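# Roll the vial in the palm until its label faces up

## Task

The vial starts loose and palm-up, resting in the fold between fingers and palm. Using this hand alone, turn it in place until its label points upward as the wrist-camera goal picture shows, with no finger or thumb left in contact. The wrist camera, its post and the arm's final link count as part of the hand. Any contact with something else, or the vial leaving the hand, is a failure. To finish, the vial must rest motionless on the palm, clear of the wrist, camera and post. The palm must face straight up. No hand motor may read moving or overload or be building toward shutdown; a motor dead from the start is exempt. Then declare the task done.

## Robot and tools

ROBOT. One six-joint arm carrying a right hand with sixteen motors: index, middle and ring fingers (each _mcp, _abd, _pip, _dip) plus a thumb (thumb_cmc, thumb_axl, thumb_mcp, thumb_ipl). A wrist camera sits on a rigid mast on the palm side. Joint ranges in rad: shoulder pan -3.142..3.142; shoulder lift, wrist 1, wrist 2 and wrist 3 -6.283..6.283; elbow 0..3.142.

FRAMES. Scene frame: origin on the table below the arm base, +z up, and +y to the left when looking along +x. Reported poses use it: end_effector_position in metres, end_effector_quat_wxyz. Hand-point frame: +z runs along straight fingers toward the tips, +x crosses the palm away from the thumb, and +y points out of the palm face. The palm surface is at y = -0.062 m. Straight-finger knuckles sit at z = -0.017 m and the tips 0.139 m beyond; bending moves tips toward +y. The mast occupies x +0.05..+0.10, z -0.16..-0.11, reaching y = +0.06. Only the rubber fingertip caps grip well.

execute_actions(actions). actions is a list of actions, and one row drives the whole robot. Each action is a table of up to 15 rows, and each row runs one 1/30 s step. If fewer than 15 rows are given, the last row repeats to fill the action. A row holds 24 numbers, each in [-1, 1]. Positions 1-6 are dx, dy, dz, rx, ry, rz: an offset of the hand point from its measured pose at the action's start, expressed in the hand point's own axes. For the first action in a call, that start is the last pose any result reported. Offsets are not cumulative between rows. 1.0 equals 0.6 m or 180 degrees, and rx, ry, rz form one rotation vector. Each step is clipped to 100 mm and 16 degrees from the measured pose, so large offsets need several actions. Positions 7-22 are absolute hinge goals in this order: index_mcp, index_abd, index_pip, index_dip, middle_mcp, middle_abd, middle_pip, middle_dip, ring_mcp, ring_abd, ring_pip, ring_dip, thumb_cmc, thumb_axl, thumb_mcp, thumb_ipl. Position 23 is current_limit: -1..+1 maps linearly to 0..550 mA, with a floor of 11 mA. Position 24 is speed: hinge setpoints travel at (speed+1)/2 of 5.9 rad/s, at least 0.001 of that. These start at +0.4 and -0.6 and keep their last written values. An empty list just returns state and images.

HINGES (degrees at +1, at -1; straight value). Moving toward -1 does the following. Finger _mcp curls the finger toward the palm (-18, +128; 0.75). _abd swings it away from the thumb (-60, +60; 0.00). _pip bends the middle joint (-29, +108; 0.58) and _dip the tip joint (-21, +117; 0.70). thumb_cmc brings the thumb from beside the palm to in front of it (-20, +120; 0.71). thumb_axl rolls it along its length (-27, +140; 0.68). thumb_mcp (-69, +109; 0.23) and thumb_ipl (-77, +108; 0.17) bend it. With thumb_axl straight, those bends head toward +z; at thumb_axl -0.40 they follow the thumb_cmc swing direction. A low current cap also limits hinge speed and may leave a finger too weak to lift.

move(target, speed, stop_force, blocking). target is one row of the same 24 numbers. Its pose part is an offset from the pose in the last result that showed one. The hand part is sent at the start. The hand point follows a straight path, taking 0.5 s to 10 s and cut off at 10 s. speed is in m/s, 0.002..0.5, default 0.25; rotation is capped at twice that in rad/s. stop_force is optional, 9..40 N, and is accepted only after 0.2 s of scene time. It ends the path once push against the motion, measured along the line to target, exceeds that much for 2 steps; the arm then backs up 2 steps and holds. Do not rely on it for rotating moves, and leave it out when retreating from a contact. blocking=false returns after 0.5 s and cannot be combined with stop_force; until the move ends, use wait or stop. The result adds a move: line with an ending (done, off_target, moving, held, contact, fault) plus limits (paced = pose clipped, held = steps blocked) and distance to target.

wait(seconds): 0..10, holds the last command. stop(): brakes a running move. zoom_image(camera, region): camera is cam_high, cam_low or cam_wrist; region is [x0, y0, x1, y1] in pixels, at most 504x504. Images are cam_high 672x504, cam_low 672x504, cam_wrist 616x616. show_instructions(): replays the reference picture. finished_scene(scene): ends the current scene, given its number, irreversibly.

RESULTS. The state line gives pose and velocities, and "Hand target" is the pose the controller is driving toward. hand_goal, hand_measured, hand_current_ma (positive pushes toward -1) and hand_state each list motors in the order above. hand_state words are moving, goal, blocked and overload. Repeating hand_goal values keeps a grip, while repeating hand_measured values relaxes it. A motor at 495 mA or more accumulates seconds; at 5 s it shuts off for 10 s. "pose unreachable" means the clearance check altered the command. Wrist force and torque come in hand axes, saturate near 50 N, and carry offsets up to about 4 N.

AVOID. Contact torque at load limits (142 N m for base joints, 26.6 for wrist joints) or 150 N of external force stops the arm for 10 s and cancels the rest of the call. A HAND FAULT line does the same. Motors warn at 70 °C and brake at 85 °C. Commands lag about 0.17 s, and the robot keeps holding while you think. Keep the palm up and move gently so the vial never rolls off onto the table or hits anything. Loose objects may get occasional nudges. Before finishing, ease finger currents so no motor sits near 495 mA or reads moving.

Each tool is called after "Emit:" as a command line: name --argument value for each argument, lists and objects as JSON in quotes; but a table of rows of numbers goes row by row, as --pt "numbers of a row", without its own name.

Reference images:

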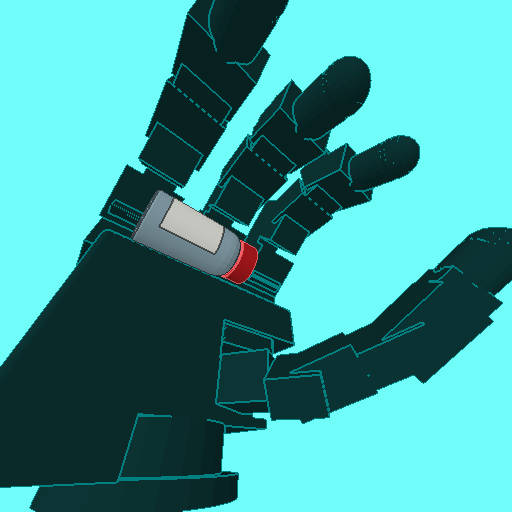

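## Session

Emit:
execute_actions --actions '[]'

Scene clock: 0.00 s.
end_effector_position=(+0.6111, +0.0300, +0.4111) hand_goal=(+0.046, +0.000, -0.008, +0.280, +0.046, +0.000, -0.008, +0.280, +0.046, +0.000, -0.008, +0.280, -0.104, +0.266, +0.032, -0.018) hand_measured=(+0.060, +0.000, -0.006, +0.282, +0.060, +0.000, -0.006, +0.282, +0.062, +0.000, -0.006, +0.282, -0.092, +0.270, +0.034, -0.016) hand_current_ma=(+86, +0, +14, +12, +86, +0, +14, +12, +88, +0, +15, +12, +67, +25, +10, +11) hand_state=(goal, goal, goal, goal, goal, goal, goal, goal, goal, goal, goal, goal, goal, goal, goal, goal) hand_current_limit=0.40 hand_speed=-0.60 end_effector_quat_wxyz=(+0.510, +0.492, +0.518, +0.479) end_effector_velocity=(-0.000, -0.000, -0.000) end_effector_angular_velocity=(+0.001, +0.000, -0.001)
Joint positions: [-0.19  -1.169  2.233 -4.188 -1.348 -0.059]
Joint velocities: [-0.     0.     0.    -0.    -0.001  0.001]
Joint torques (N m, as the arm reports them, + toward a larger angle): no reading
Wrist force (N, on the end effector, along its own x y z axes, offset not removed): no reading
Wrist torque (N m, same axes, about the end effector's origin, offset not removed): no reading
Hand target: +0.611, +0.030, +0.411; +0.510, +0.492, +0.518, +0.479

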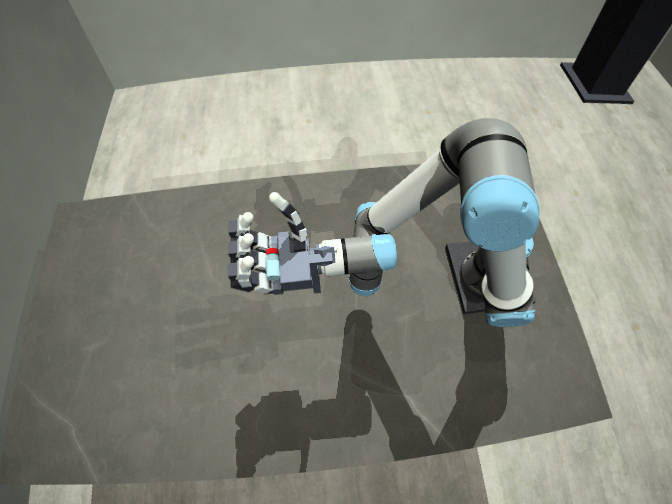

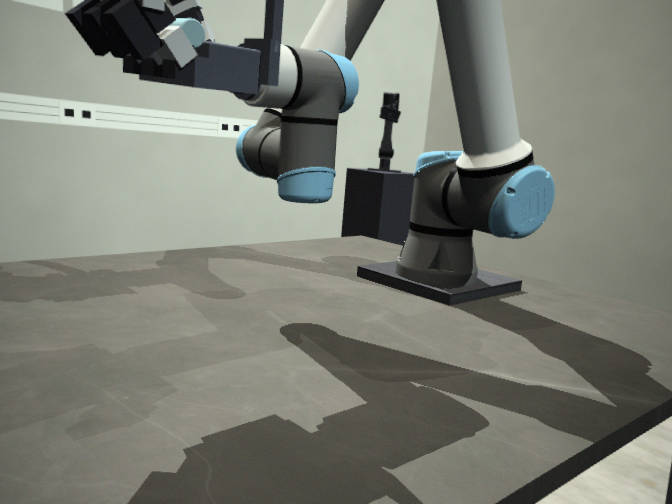

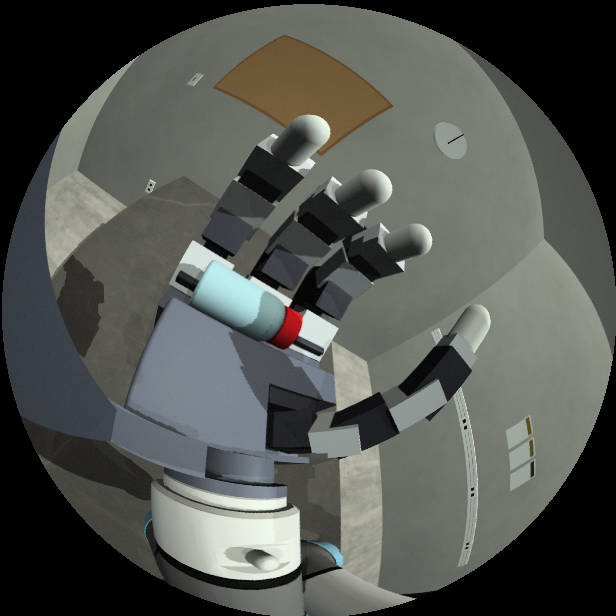

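Emit:
move --target '[0,-0.2,0,0,0,0,0.046,0,0,0.28,0.046,0,-0.8,-0.5,0.046,0,-0.8,-0.5,-0.104,0.266,0.032,-0.018,0.4,-0.4]' --speed 0.1

Emit:
move --target '[0,0,0,0,0,0,0.046,0,0,0.28,-0.3,0,-0.8,-0.5,-0.3,0,-0.8,-0.5,-0.104,0.266,0.032,-0.018,0.4,-0.6]'

Scene clock: 1.87 s.
end_effector_position=(+0.6086, +0.0232, +0.2915) hand_goal=(+0.046, +0.000, +0.000, +0.280, +0.046, +0.000, -0.800, -0.500, +0.046, +0.000, -0.800, -0.500, -0.104, +0.266, +0.032, -0.018) hand_measured=(+0.060, +0.000, -0.002, +0.282, +0.056, +0.000, -0.726, -0.378, +0.058, +0.000, -0.708, -0.420, -0.092, +0.270, +0.034, -0.016) hand_current_ma=(+82, +0, -12, +12, +63, -4, +385, +385, +66, +1, +385, +385, +65, +25, +10, +11) hand_state=(goal, goal, goal, goal, goal, goal, blocked, blocked, goal, goal, blocked, blocked, goal, goal, goal, goal) hand_current_limit=0.40 hand_speed=-0.40 end_effector_quat_wxyz=(+0.510, +0.492, +0.518, +0.479) end_effector_velocity=(+0.000, -0.000, -0.001) end_effector_angular_velocity=(+0.001, +0.000, -0.000)
Joint positions: [-0.209 -0.834  2.231 -4.52  -1.328 -0.06 ]
Joint velocities: [-0.001  0.003 -0.001 -0.002  0.001  0.001]
Joint torques (N m, as the arm reports them, + toward a larger angle): [-10.1  -27.51 -15.46  -4.68   1.63   2.34]
Wrist force (N, on the end effector, along its own x y z axes, offset not removed): [-0.9 -0.7 -0.3]
Wrist torque (N m, same axes, about the end effector's origin, offset not removed): [-0.15 0.16 -0.11]
Hand target: +0.609, +0.023, +0.291; +0.510, +0.492, +0.518, +0.479
Off the commanded pose: 0.000 m, 0 deg.
move: done

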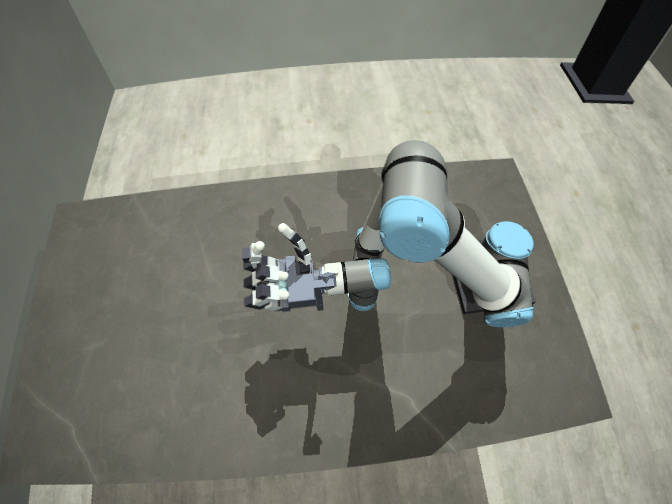

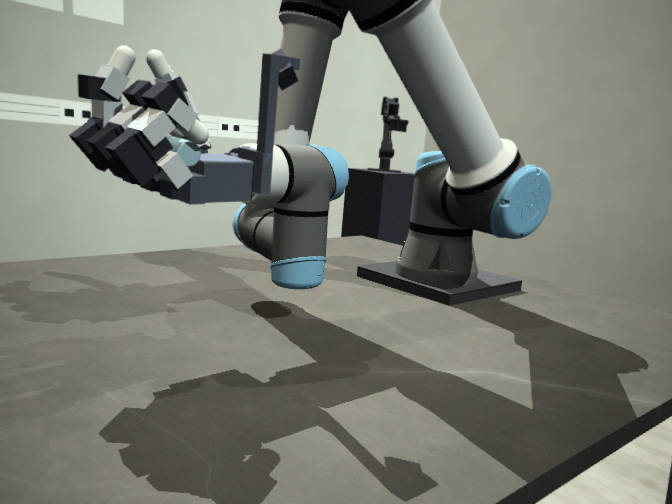

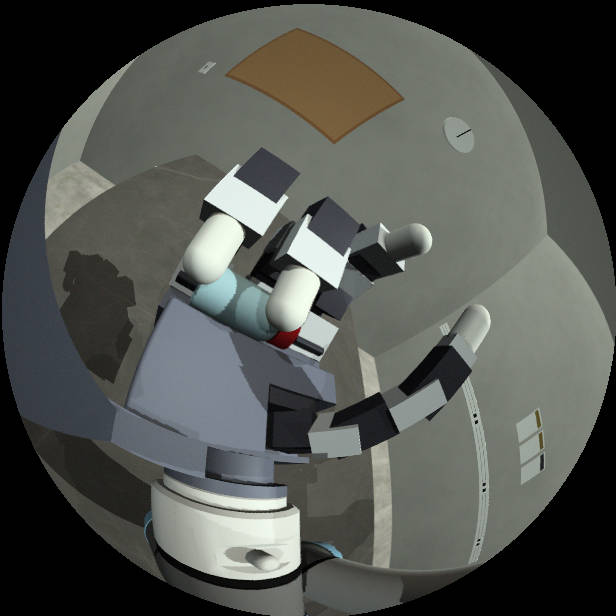

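Scene clock: 2.37 s.
end_effector_position=(+0.6086, +0.0232, +0.2915) hand_goal=(+0.046, +0.000, +0.000, +0.280, -0.300, +0.000, -0.800, -0.500, -0.300, +0.000, -0.800, -0.500, -0.104, +0.266, +0.032, -0.018) hand_measured=(+0.060, +0.000, -0.002, +0.282, +0.042, +0.000, -0.726, -0.380, +0.042, +0.000, -0.708, -0.422, -0.092, +0.270, +0.034, -0.016) hand_current_ma=(+82, +0, -12, +12, +385, -4, +385, +385, +385, +1, +385, +385, +65, +25, +10, +11) hand_state=(goal, goal, goal, goal, blocked, goal, blocked, blocked, blocked, goal, blocked, blocked, goal, goal, goal, goal) hand_current_limit=0.40 hand_speed=-0.60 end_effector_quat_wxyz=(+0.510, +0.492, +0.518, +0.479) end_effector_velocity=(-0.000, +0.000, -0.000) end_effector_angular_velocity=(-0.000, +0.000, -0.000)
Joint positions: [-0.209 -0.834  2.231 -4.52  -1.328 -0.06 ]
Joint velocities: [ 0.  0.  0. -0. -0. -0.]
Joint torques (N m, as the arm reports them, + toward a larger angle): [ -8.73 -41.21 -11.96  -0.26   1.32   1.23]
Wrist force (N, on the end effector, along its own x y z axes, offset not removed): [-0.5 -0.2 0.2]
Wrist torque (N m, same axes, about the end effector's origin, offset not removed): [-0.15 0.01 -0.10]
Hand target: +0.609, +0.023, +0.292; +0.510, +0.492, +0.518, +0.479
Off the commanded pose: 0.000 m, 0 deg.
move: done

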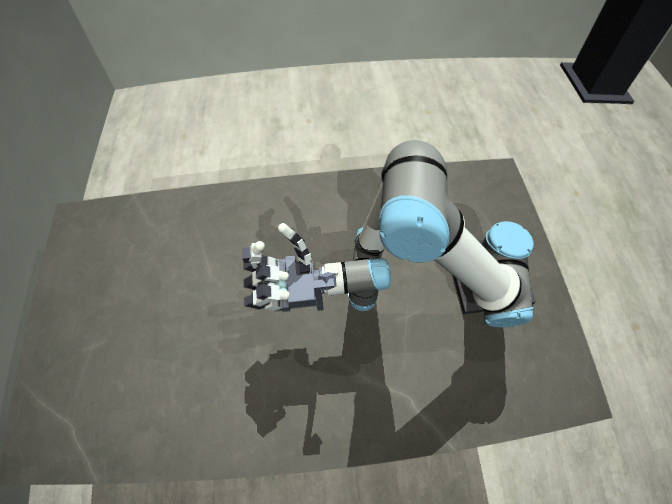

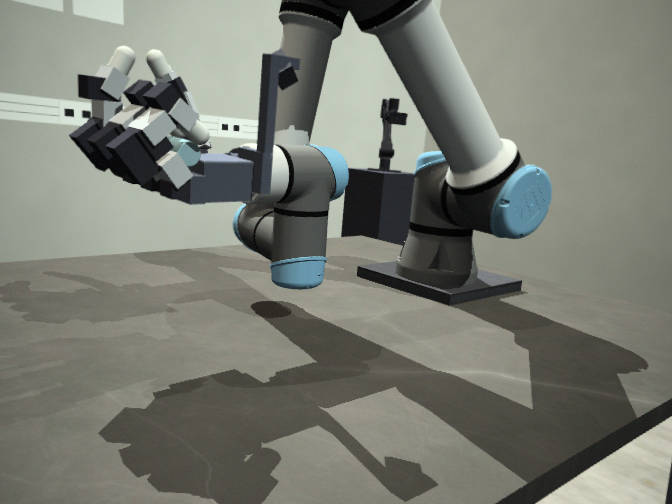

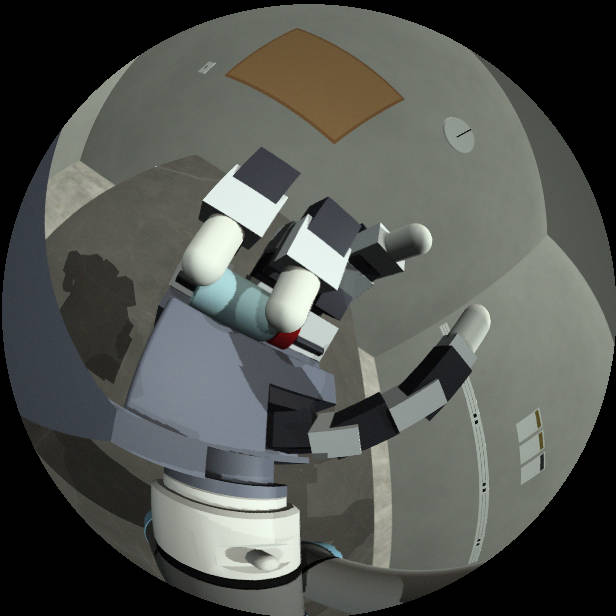

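Tips touch the top. Drag by extending mcp while curling.

Emit:
move --target '[0,0,0,0,0,0,0.046,0,0,0.28,0.45,0,-1,-0.5,0.45,0,-1,-0.5,-0.104,0.266,0.032,-0.018,0.4,-0.7]'

Emit:
move --target '[0,0,0,0,0,0,0.046,0,0,0.28,0.45,0,-0.5,-0.3,0.45,0,-0.5,-0.3,-0.104,0.266,0.032,-0.018,0.4,-0.4]'

Scene clock: 3.47 s.
end_effector_position=(+0.6086, +0.0232, +0.2915) hand_goal=(+0.046, +0.000, +0.000, +0.280, +0.450, +0.000, -1.000, -0.500, +0.450, +0.000, -1.000, -0.500, -0.104, +0.266, +0.032, -0.018) hand_measured=(+0.060, +0.000, -0.002, +0.282, +0.458, -0.002, -0.726, -0.444, +0.462, +0.002, -0.726, -0.460, -0.092, +0.270, +0.034, -0.016) hand_current_ma=(+82, +0, -12, +12, +47, -10, +385, +325, +64, +9, +385, +199, +65, +25, +10, +11) hand_state=(goal, goal, goal, goal, goal, goal, blocked, blocked, goal, goal, blocked, blocked, goal, goal, goal, goal) hand_current_limit=0.40 hand_speed=-0.70 end_effector_quat_wxyz=(+0.510, +0.492, +0.518, +0.479) end_effector_velocity=(+0.000, +0.000, -0.000) end_effector_angular_velocity=(-0.001, +0.001, +0.001)
Joint positions: [-0.209 -0.834  2.231 -4.52  -1.328 -0.06 ]
Joint velocities: [-0.     0.     0.     0.     0.001 -0.001]
Joint torques (N m, as the arm reports them, + toward a larger angle): [ -9.01 -43.52 -11.54  -4.63   1.23   0.62]
Wrist force (N, on the end effector, along its own x y z axes, offset not removed): [-2.1 -2.3 0.3]
Wrist torque (N m, same axes, about the end effector's origin, offset not removed): [-0.41 0.28 -0.27]
Hand target: +0.609, +0.023, +0.292; +0.510, +0.492, +0.518, +0.479
Off the commanded pose: 0.000 m, 0 deg.
move: done

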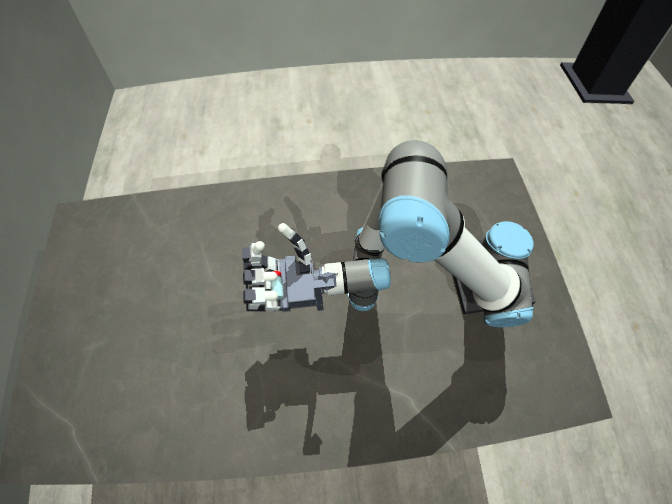

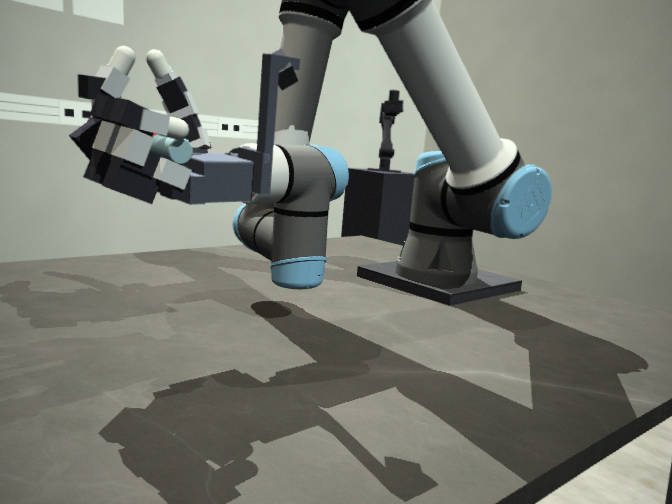

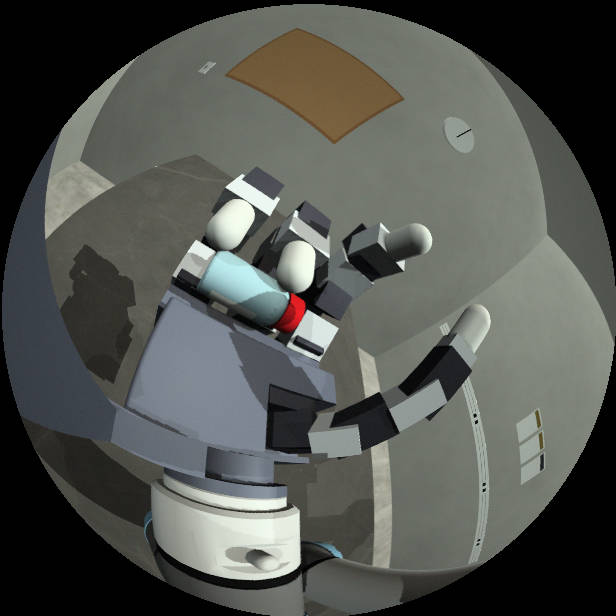

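Scene clock: 4.00 s.
end_effector_position=(+0.6086, +0.0232, +0.2915) hand_goal=(+0.046, +0.000, +0.000, +0.280, +0.450, +0.000, -0.500, -0.300, +0.450, +0.000, -0.500, -0.300, -0.104, +0.266, +0.032, -0.018) hand_measured=(+0.060, +0.000, -0.002, +0.282, +0.458, -0.002, -0.504, -0.304, +0.462, +0.002, -0.504, -0.304, -0.092, +0.270, +0.034, -0.016) hand_current_ma=(+82, +0, -12, +12, +47, -10, -19, -20, +64, +9, -21, -20, +65, +25, +10, +11) hand_state=(goal, goal, goal, goal, goal, goal, goal, goal, goal, goal, goal, goal, goal, goal, goal, goal) hand_current_limit=0.40 hand_speed=-0.40 end_effector_quat_wxyz=(+0.510, +0.492, +0.518, +0.479) end_effector_velocity=(-0.000, -0.000, +0.000) end_effector_angular_velocity=(-0.001, -0.001, -0.001)
Joint positions: [-0.209 -0.834  2.231 -4.52  -1.328 -0.06 ]
Joint velocities: [-0.    -0.     0.    -0.001 -0.001 -0.   ]
Joint torques (N m, as the arm reports them, + toward a larger angle): [ -8.57 -42.65 -11.53  -4.53   1.33   0.61]
Wrist force (N, on the end effector, along its own x y z axes, offset not removed): [-0.2 -1.3 0.6]
Wrist torque (N m, same axes, about the end effector's origin, offset not removed): [-0.30 0.05 -0.06]
Hand target: +0.609, +0.023, +0.292; +0.510, +0.492, +0.518, +0.479
Off the commanded pose: 0.000 m, 0 deg.
move: done

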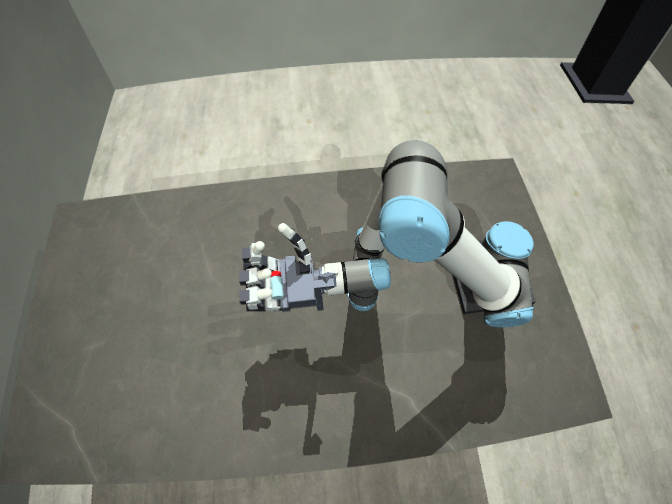

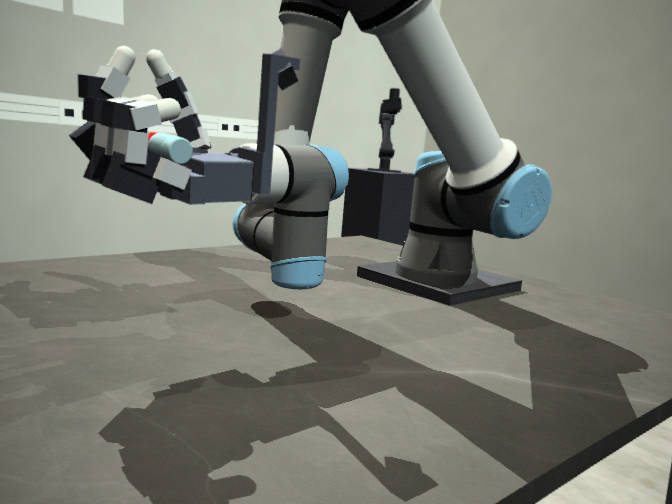

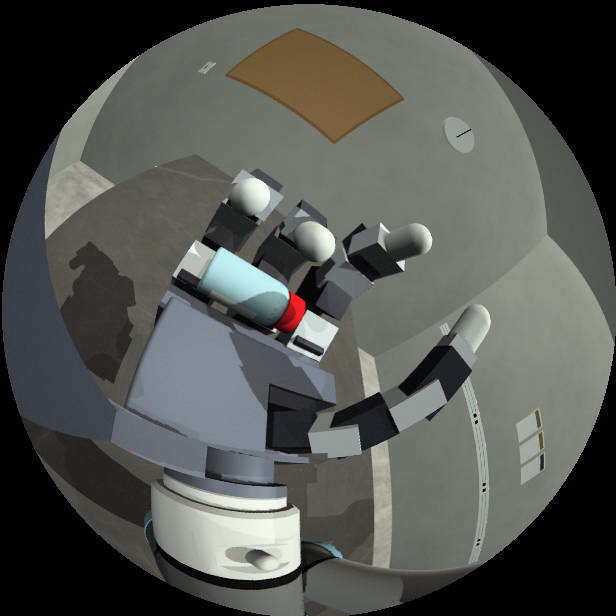

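Emit:
execute_actions --actions '[[[0,0,0,0,0,0,0.046,0,0,0.28,0.3,0,-0.75,-0.3,0.3,0,-0.75,-0.3,-0.104,0.266,0.032,-0.018,0.4,-0.4]],[[0,0,0,0,0,0,0.046,0,0,0.28,0.3,0,-0.75,-0.6,0.3,0,-0.75,-0.6,-0.104,0.266,0.032,-0.018,0.4,-0.4]],[[0,0,0,0,0,0,0.046,0,0,0.28,0.3,0,-0.3,-1,0.3,0,-0.3,-1,-0.104,0.266,0.032,-0.018,0.4,-0.7]],[[0,0,0,0,0,0,0.046,0,0,0.28,0.3,0,-0.3,-1,0.3,0,-0.3,-1,-0.104,0.266,0.032,-0.018,0.4,-0.7]]]'

Scene clock: 6.40 s.
end_effector_position=(+0.6086, +0.0232, +0.2915) hand_goal=(+0.046, +0.000, +0.000, +0.280, +0.300, +0.000, -0.300, -1.000, +0.300, +0.000, -0.300, -1.000, -0.104, +0.266, +0.032, -0.018) hand_measured=(+0.060, +0.000, -0.002, +0.282, +0.314, -0.002, -0.304, -0.998, +0.316, +0.002, -0.304, -0.998, -0.092, +0.270, +0.034, -0.016) hand_current_ma=(+82, +0, -12, +12, +85, -5, -17, +11, +84, +9, -19, +11, +65, +25, +10, +11) hand_state=(goal, goal, goal, goal, goal, goal, goal, goal, goal, goal, goal, goal, goal, goal, goal, goal) hand_current_limit=0.40 hand_speed=-0.70 end_effector_quat_wxyz=(+0.510, +0.492, +0.518, +0.479) end_effector_velocity=(+0.000, +0.001, +0.000) end_effector_angular_velocity=(-0.000, -0.000, +0.001)
Joint positions: [-0.209 -0.834  2.231 -4.52  -1.328 -0.06 ]
Joint velocities: [ 0.001 -0.    -0.     0.     0.    -0.   ]
Joint torques (N m, as the arm reports them, + toward a larger angle): [ -8.83 -43.49 -11.98  -4.5    1.15   0.76]
Wrist force (N, on the end effector, along its own x y z axes, offset not removed): [-1.7 -1.0 -0.8]
Wrist torque (N m, same axes, about the end effector's origin, offset not removed): [-0.14 0.25 -0.22]
Hand target: +0.609, +0.023, +0.292; +0.510, +0.492, +0.518, +0.479
Off the commanded pose: 0.000 m, 0 deg.

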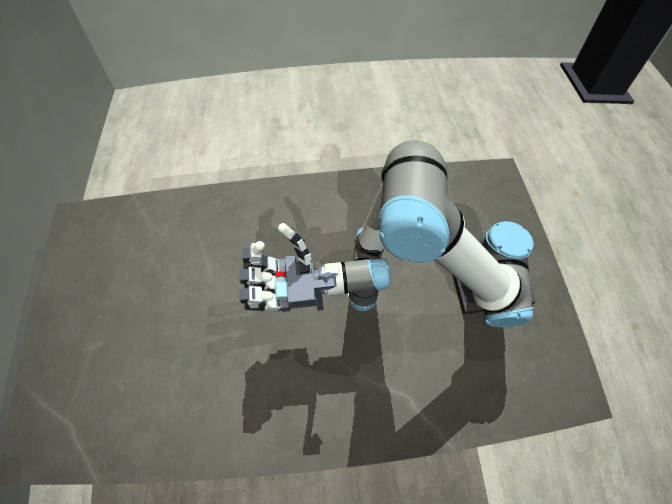

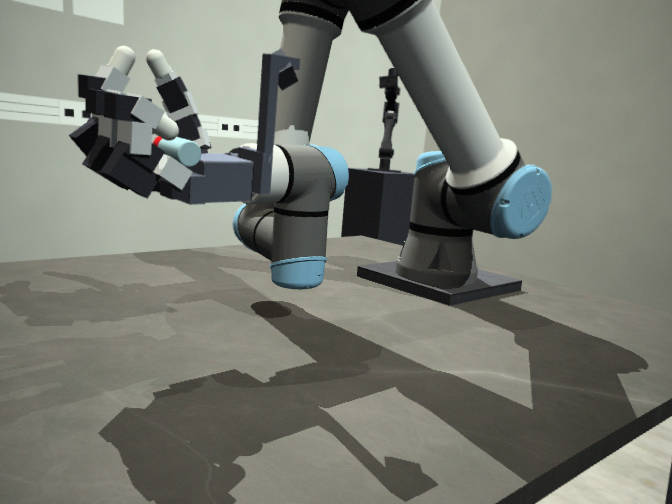

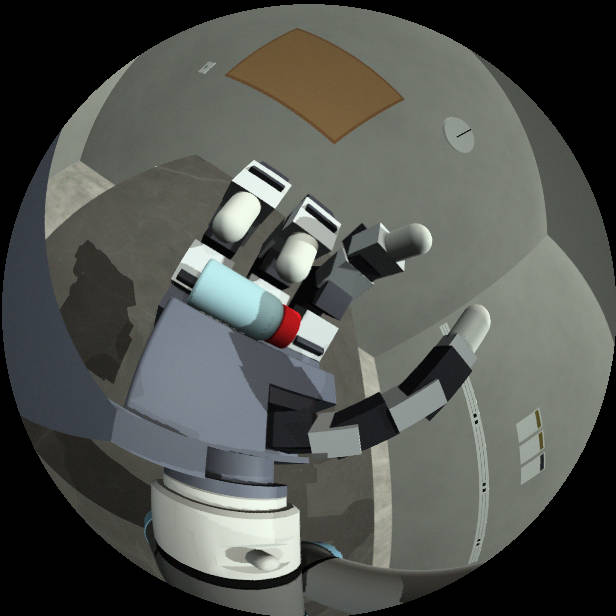

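Emit:
execute_actions --actions '[[[0,0,0,0,0,0,0.046,0,0,0.28,0.15,0,-0.2,-0.2,0.15,0,-0.2,-0.2,-0.104,0.266,0.032,-0.018,0.4,0]],[[0,0,0,0,0,0,0.046,0,0,0.28,0.15,0,-0.75,-0.2,0.15,0,-0.75,-0.2,-0.104,0.266,0.032,-0.018,0.4,-0.4]],[[0,0,0,0,0,0,0.046,0,0,0.28,0.15,0,-0.75,-0.6,0.15,0,-0.75,-0.6,-0.104,0.266,0.032,-0.018,0.4,-0.4]],[[0,0,0,0,0,0,0.046,0,0,0.28,0.15,0,-0.2,-1,0.15,0,-0.2,-1,-0.104,0.266,0.032,-0.018,0.4,-0.7]],[[0,0,0,0,0,0,0.046,0,0,0.28,0.15,0,-0.2,-1,0.15,0,-0.2,-1,-0.104,0.266,0.032,-0.018,0.4,-0.7]],[[0,0,0,0,0,0,0.046,0,0,0.28,0.15,0,-0.2,-0.2,0.15,0,-0.2,-0.2,-0.104,0.266,0.032,-0.018,0.4,0]],[[0,0,0,0,0,0,0.046,0,0,0.28,0.15,0,-0.75,-0.2,0.15,0,-0.75,-0.2,-0.104,0.266,0.032,-0.018,0.4,-0.4]],[[0,0,0,0,0,0,0.046,0,0,0.28,0.15,0,-0.75,-0.6,0.15,0,-0.75,-0.6,-0.104,0.266,0.032,-0.018,0.4,-0.4]],[[0,0,0,0,0,0,0.046,0,0,0.28,0.15,0,-0.2,-1,0.15,0,-0.2,-1,-0.104,0.266,0.032,-0.018,0.4,-0.7]],[[0,0,0,0,0,0,0.046,0,0,0.28,0.15,0,-0.2,-1,0.15,0,-0.2,-1,-0.104,0.266,0.032,-0.018,0.4,-0.7]]]'

Scene clock: 11.93 s.
end_effector_position=(+0.6086, +0.0232, +0.2915) hand_goal=(+0.046, +0.000, +0.000, +0.280, +0.150, +0.000, -0.200, -1.000, +0.150, +0.000, -0.200, -1.000, -0.104, +0.266, +0.032, -0.018) hand_measured=(+0.060, +0.000, -0.002, +0.282, +0.162, -0.002, -0.204, -0.998, +0.164, +0.002, -0.204, -0.998, -0.092, +0.270, +0.034, -0.016) hand_current_ma=(+82, +0, -12, +12, +70, -5, -19, +11, +73, +5, -21, +11, +65, +25, +10, +11) hand_state=(goal, goal, goal, goal, goal, goal, goal, goal, goal, goal, goal, goal, goal, goal, goal, goal) hand_current_limit=0.40 hand_speed=-0.70 end_effector_quat_wxyz=(+0.510, +0.492, +0.518, +0.479) end_effector_velocity=(+0.000, -0.000, -0.000) end_effector_angular_velocity=(+0.000, +0.001, +0.000)
Joint positions: [-0.209 -0.834  2.231 -4.52  -1.328 -0.06 ]
Joint velocities: [-0.001 -0.     0.     0.001  0.001 -0.   ]
Joint torques (N m, as the arm reports them, + toward a larger angle): [ -8.85 -43.38 -11.78  -4.38   1.24   0.69]
Wrist force (N, on the end effector, along its own x y z axes, offset not removed): [-1.1 -1.3 0.3]
Wrist torque (N m, same axes, about the end effector's origin, offset not removed): [-0.26 0.23 -0.22]
Hand target: +0.609, +0.023, +0.292; +0.510, +0.492, +0.518, +0.479
Off the commanded pose: 0.000 m, 0 deg.

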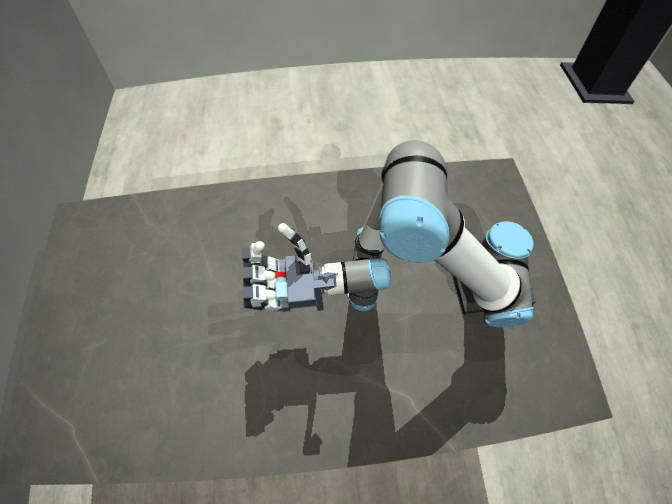

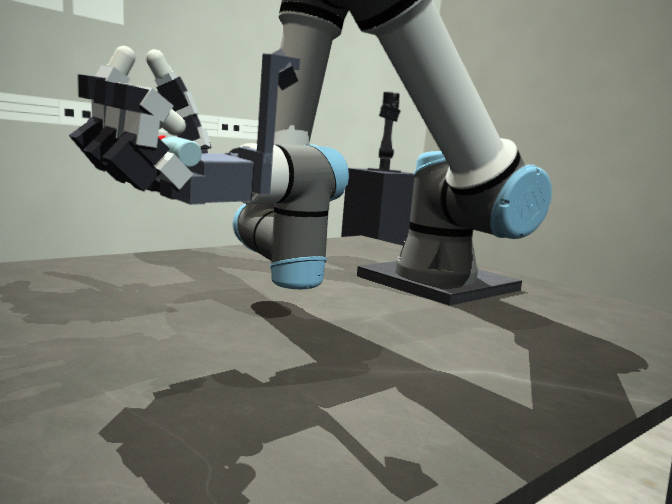

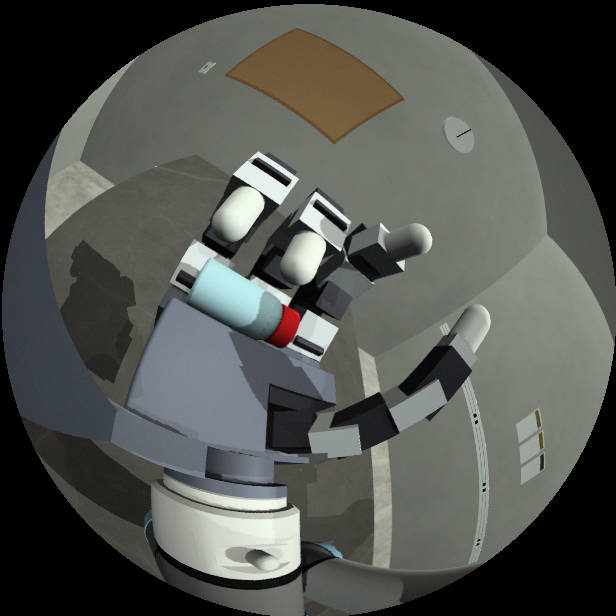

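Emit:
execute_actions --actions '[[[0,0,0,0,0,0,0.046,0,0,0.28,0.15,0,-0.5,-1,0.15,0,-0.5,-1,-0.104,0.266,0.032,-0.018,0.4,-0.6]]]'

Emit:
move --target '[0,0,0,0,0,0,0.046,0,0,0.28,0.15,0,-0.8,-0.4,0.15,0,-0.8,-0.4,-0.104,0.266,0.032,-0.018,0.4,-0.75]'

Emit:
move --target '[0,0,0,0,0,0,0.046,0,0,0.28,0.15,0,-0.15,-0.3,0.15,0,-0.15,-0.3,-0.104,0.266,0.032,-0.018,0.4,-0.3]'

Scene clock: 12.63 s.
end_effector_position=(+0.6086, +0.0232, +0.2915) hand_goal=(+0.046, +0.000, +0.000, +0.280, +0.150, +0.000, -0.500, -1.000, +0.150, +0.000, -0.500, -1.000, -0.104, +0.266, +0.032, -0.018) hand_measured=(+0.060, +0.000, -0.002, +0.282, +0.162, -0.002, -0.470, -0.996, +0.164, +0.002, -0.470, -0.996, -0.092, +0.270, +0.034, -0.016) hand_current_ma=(+82, +0, -12, +12, +70, -5, +158, +23, +73, +5, +153, +22, +65, +25, +10, +11) hand_state=(goal, goal, goal, goal, goal, goal, blocked, goal, goal, goal, blocked, goal, goal, goal, goal, goal) hand_current_limit=0.40 hand_speed=-0.60 end_effector_quat_wxyz=(+0.510, +0.492, +0.518, +0.479) end_effector_velocity=(-0.000, -0.000, +0.000) end_effector_angular_velocity=(-0.000, -0.000, -0.000)
Joint positions: [-0.209 -0.834  2.231 -4.52  -1.328 -0.06 ]
Joint velocities: [-0. -0. -0. -0. -0. -0.]
Joint torques (N m, as the arm reports them, + toward a larger angle): [ -8.76 -43.09 -11.89  -4.38   1.22   0.66]
Wrist force (N, on the end effector, along its own x y z axes, offset not removed): [-1.2 -1.2 -0.3]
Wrist torque (N m, same axes, about the end effector's origin, offset not removed): [-0.22 0.21 -0.18]
Hand target: +0.609, +0.023, +0.292; +0.510, +0.492, +0.518, +0.479
Off the commanded pose: 0.000 m, 0 deg.

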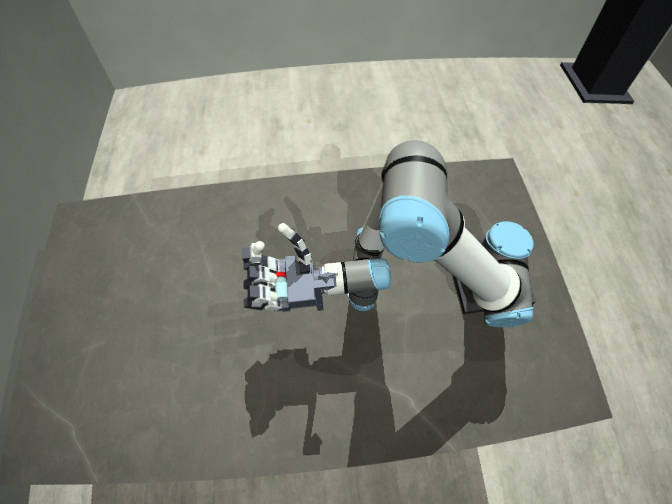

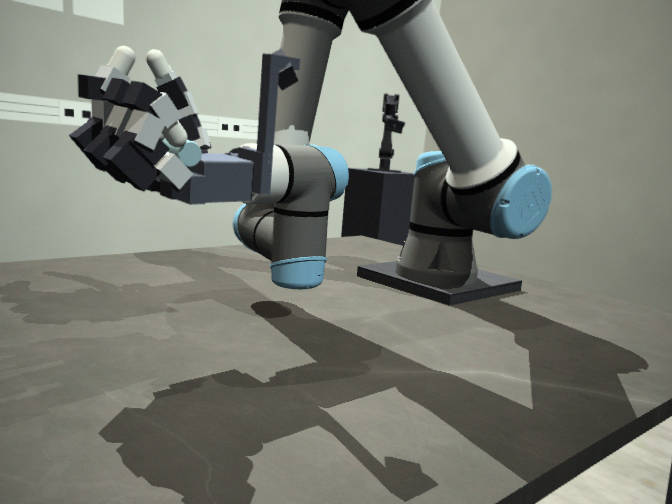

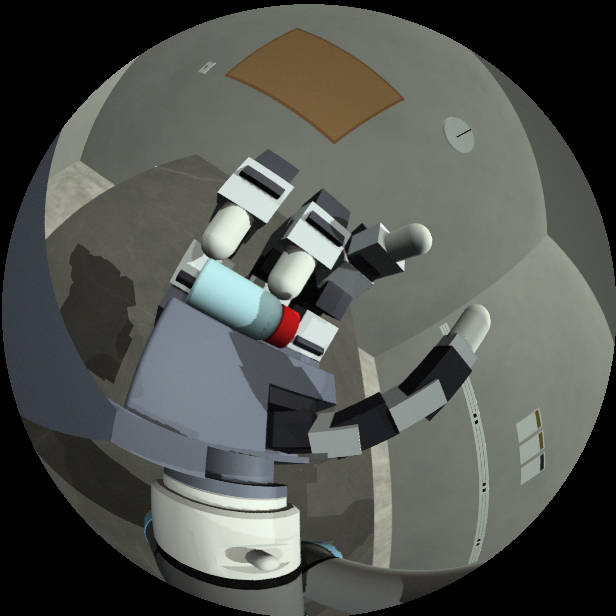

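Scene clock: 13.90 s.
end_effector_position=(+0.6086, +0.0232, +0.2915) hand_goal=(+0.046, +0.000, +0.000, +0.280, +0.150, +0.000, -0.800, -0.400, +0.150, +0.000, -0.800, -0.400, -0.104, +0.266, +0.032, -0.018) hand_measured=(+0.060, +0.000, -0.002, +0.282, +0.192, +0.000, -0.654, -0.388, +0.194, +0.000, -0.656, -0.384, -0.092, +0.270, +0.034, -0.016) hand_current_ma=(+82, +0, -12, +12, +265, -2, +385, +75, +240, -3, +385, +78, +65, +25, +10, +11) hand_state=(goal, goal, goal, goal, blocked, goal, blocked, goal, blocked, goal, blocked, goal, goal, goal, goal, goal) hand_current_limit=0.40 hand_speed=-0.75 end_effector_quat_wxyz=(+0.510, +0.492, +0.518, +0.479) end_effector_velocity=(+0.000, +0.000, -0.000) end_effector_angular_velocity=(+0.000, +0.001, +0.000)
Joint positions: [-0.209 -0.834  2.231 -4.52  -1.328 -0.06 ]
Joint velocities: [0. 0. 0. 0. 0. 0.]
Joint torques (N m, as the arm reports them, + toward a larger angle): [ -8.62 -42.97 -11.92  -4.32   1.14   0.67]
Wrist force (N, on the end effector, along its own x y z axes, offset not removed): [-0.3 -2.0 -0.5]
Wrist torque (N m, same axes, about the end effector's origin, offset not removed): [-0.34 0.11 -0.16]
Hand target: +0.609, +0.023, +0.292; +0.510, +0.492, +0.518, +0.479
Off the commanded pose: 0.000 m, 0 deg.
move: done

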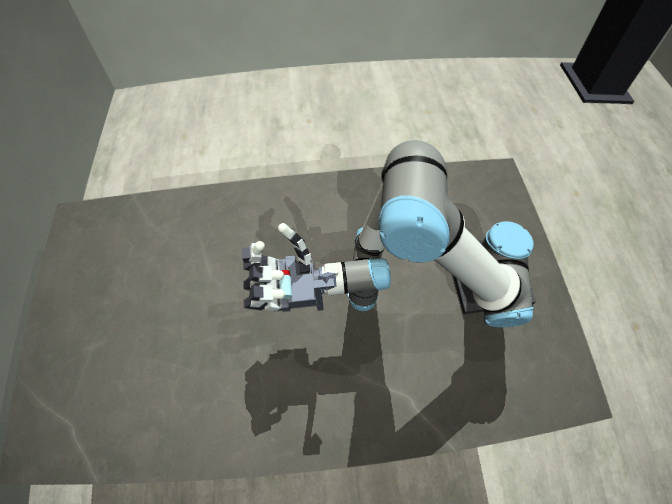

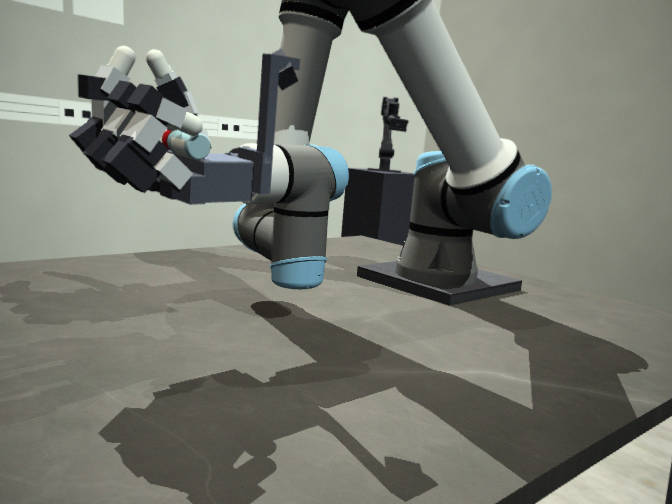

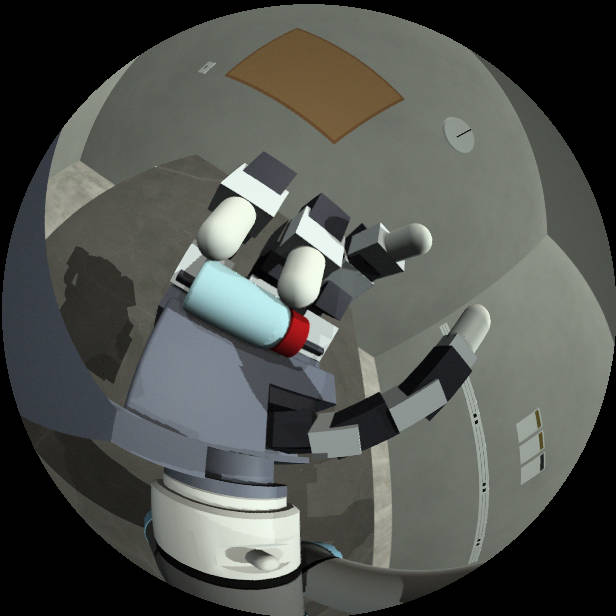

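Scene clock: 14.67 s.
end_effector_position=(+0.6086, +0.0232, +0.2915) hand_goal=(+0.046, +0.000, +0.000, +0.280, +0.150, +0.000, -0.150, -0.300, +0.150, +0.000, -0.150, -0.300, -0.104, +0.266, +0.032, -0.018) hand_measured=(+0.060, +0.000, -0.002, +0.282, +0.162, +0.000, -0.154, -0.304, +0.166, +0.000, -0.154, -0.304, -0.092, +0.270, +0.034, -0.016) hand_current_ma=(+81, +0, -12, +12, +79, -2, -18, -20, +81, -3, -20, -20, +65, +25, +9, +10) hand_state=(goal, goal, goal, goal, goal, goal, goal, goal, goal, goal, goal, goal, goal, goal, goal, goal) hand_current_limit=0.40 hand_speed=-0.30 end_effector_quat_wxyz=(+0.510, +0.492, +0.518, +0.479) end_effector_velocity=(+0.000, +0.000, -0.000) end_effector_angular_velocity=(+0.001, +0.001, +0.000)
Joint positions: [-0.209 -0.834  2.231 -4.52  -1.328 -0.06 ]
Joint velocities: [ 0.  0. -0.  0.  0.  0.]
Joint torques (N m, as the arm reports them, + toward a larger angle): [ -8.37 -43.11 -11.29  -4.47   1.17   0.66]
Wrist force (N, on the end effector, along its own x y z axes, offset not removed): [0.5 -1.3 0.6]
Wrist torque (N m, same axes, about the end effector's origin, offset not removed): [-0.26 -0.08 -0.06]
Hand target: +0.609, +0.023, +0.292; +0.510, +0.492, +0.518, +0.479
Off the commanded pose: 0.000 m, 0 deg.
move: done

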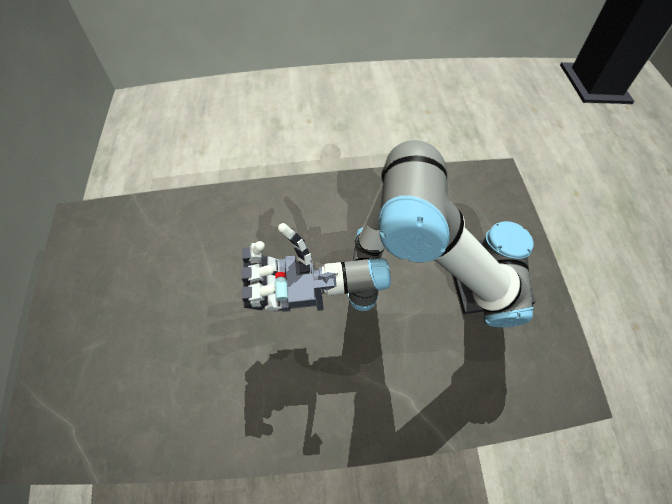

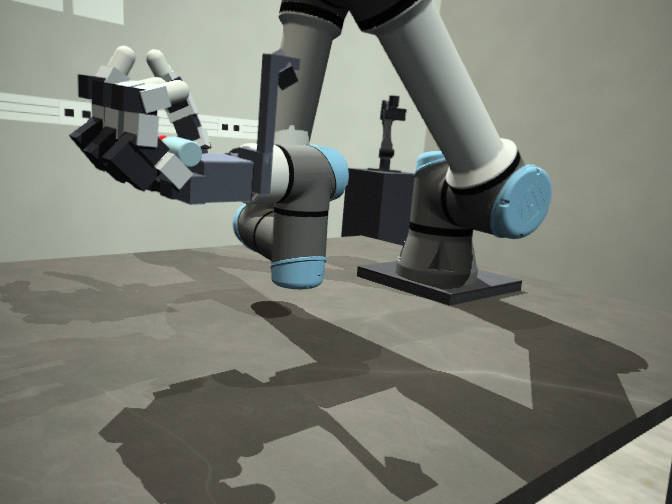

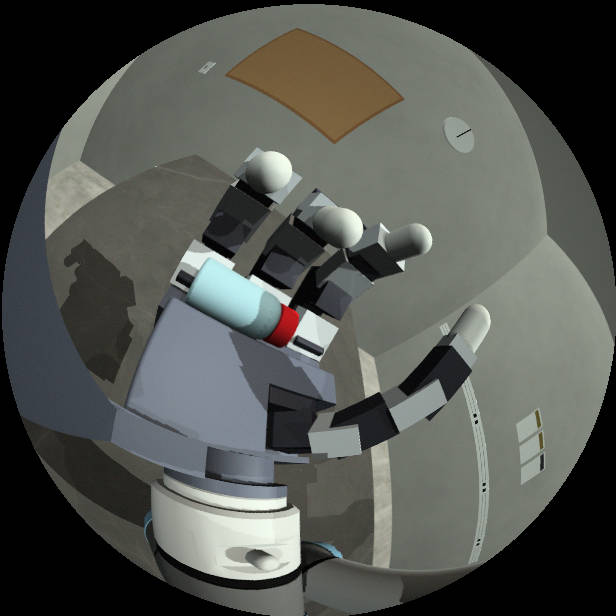

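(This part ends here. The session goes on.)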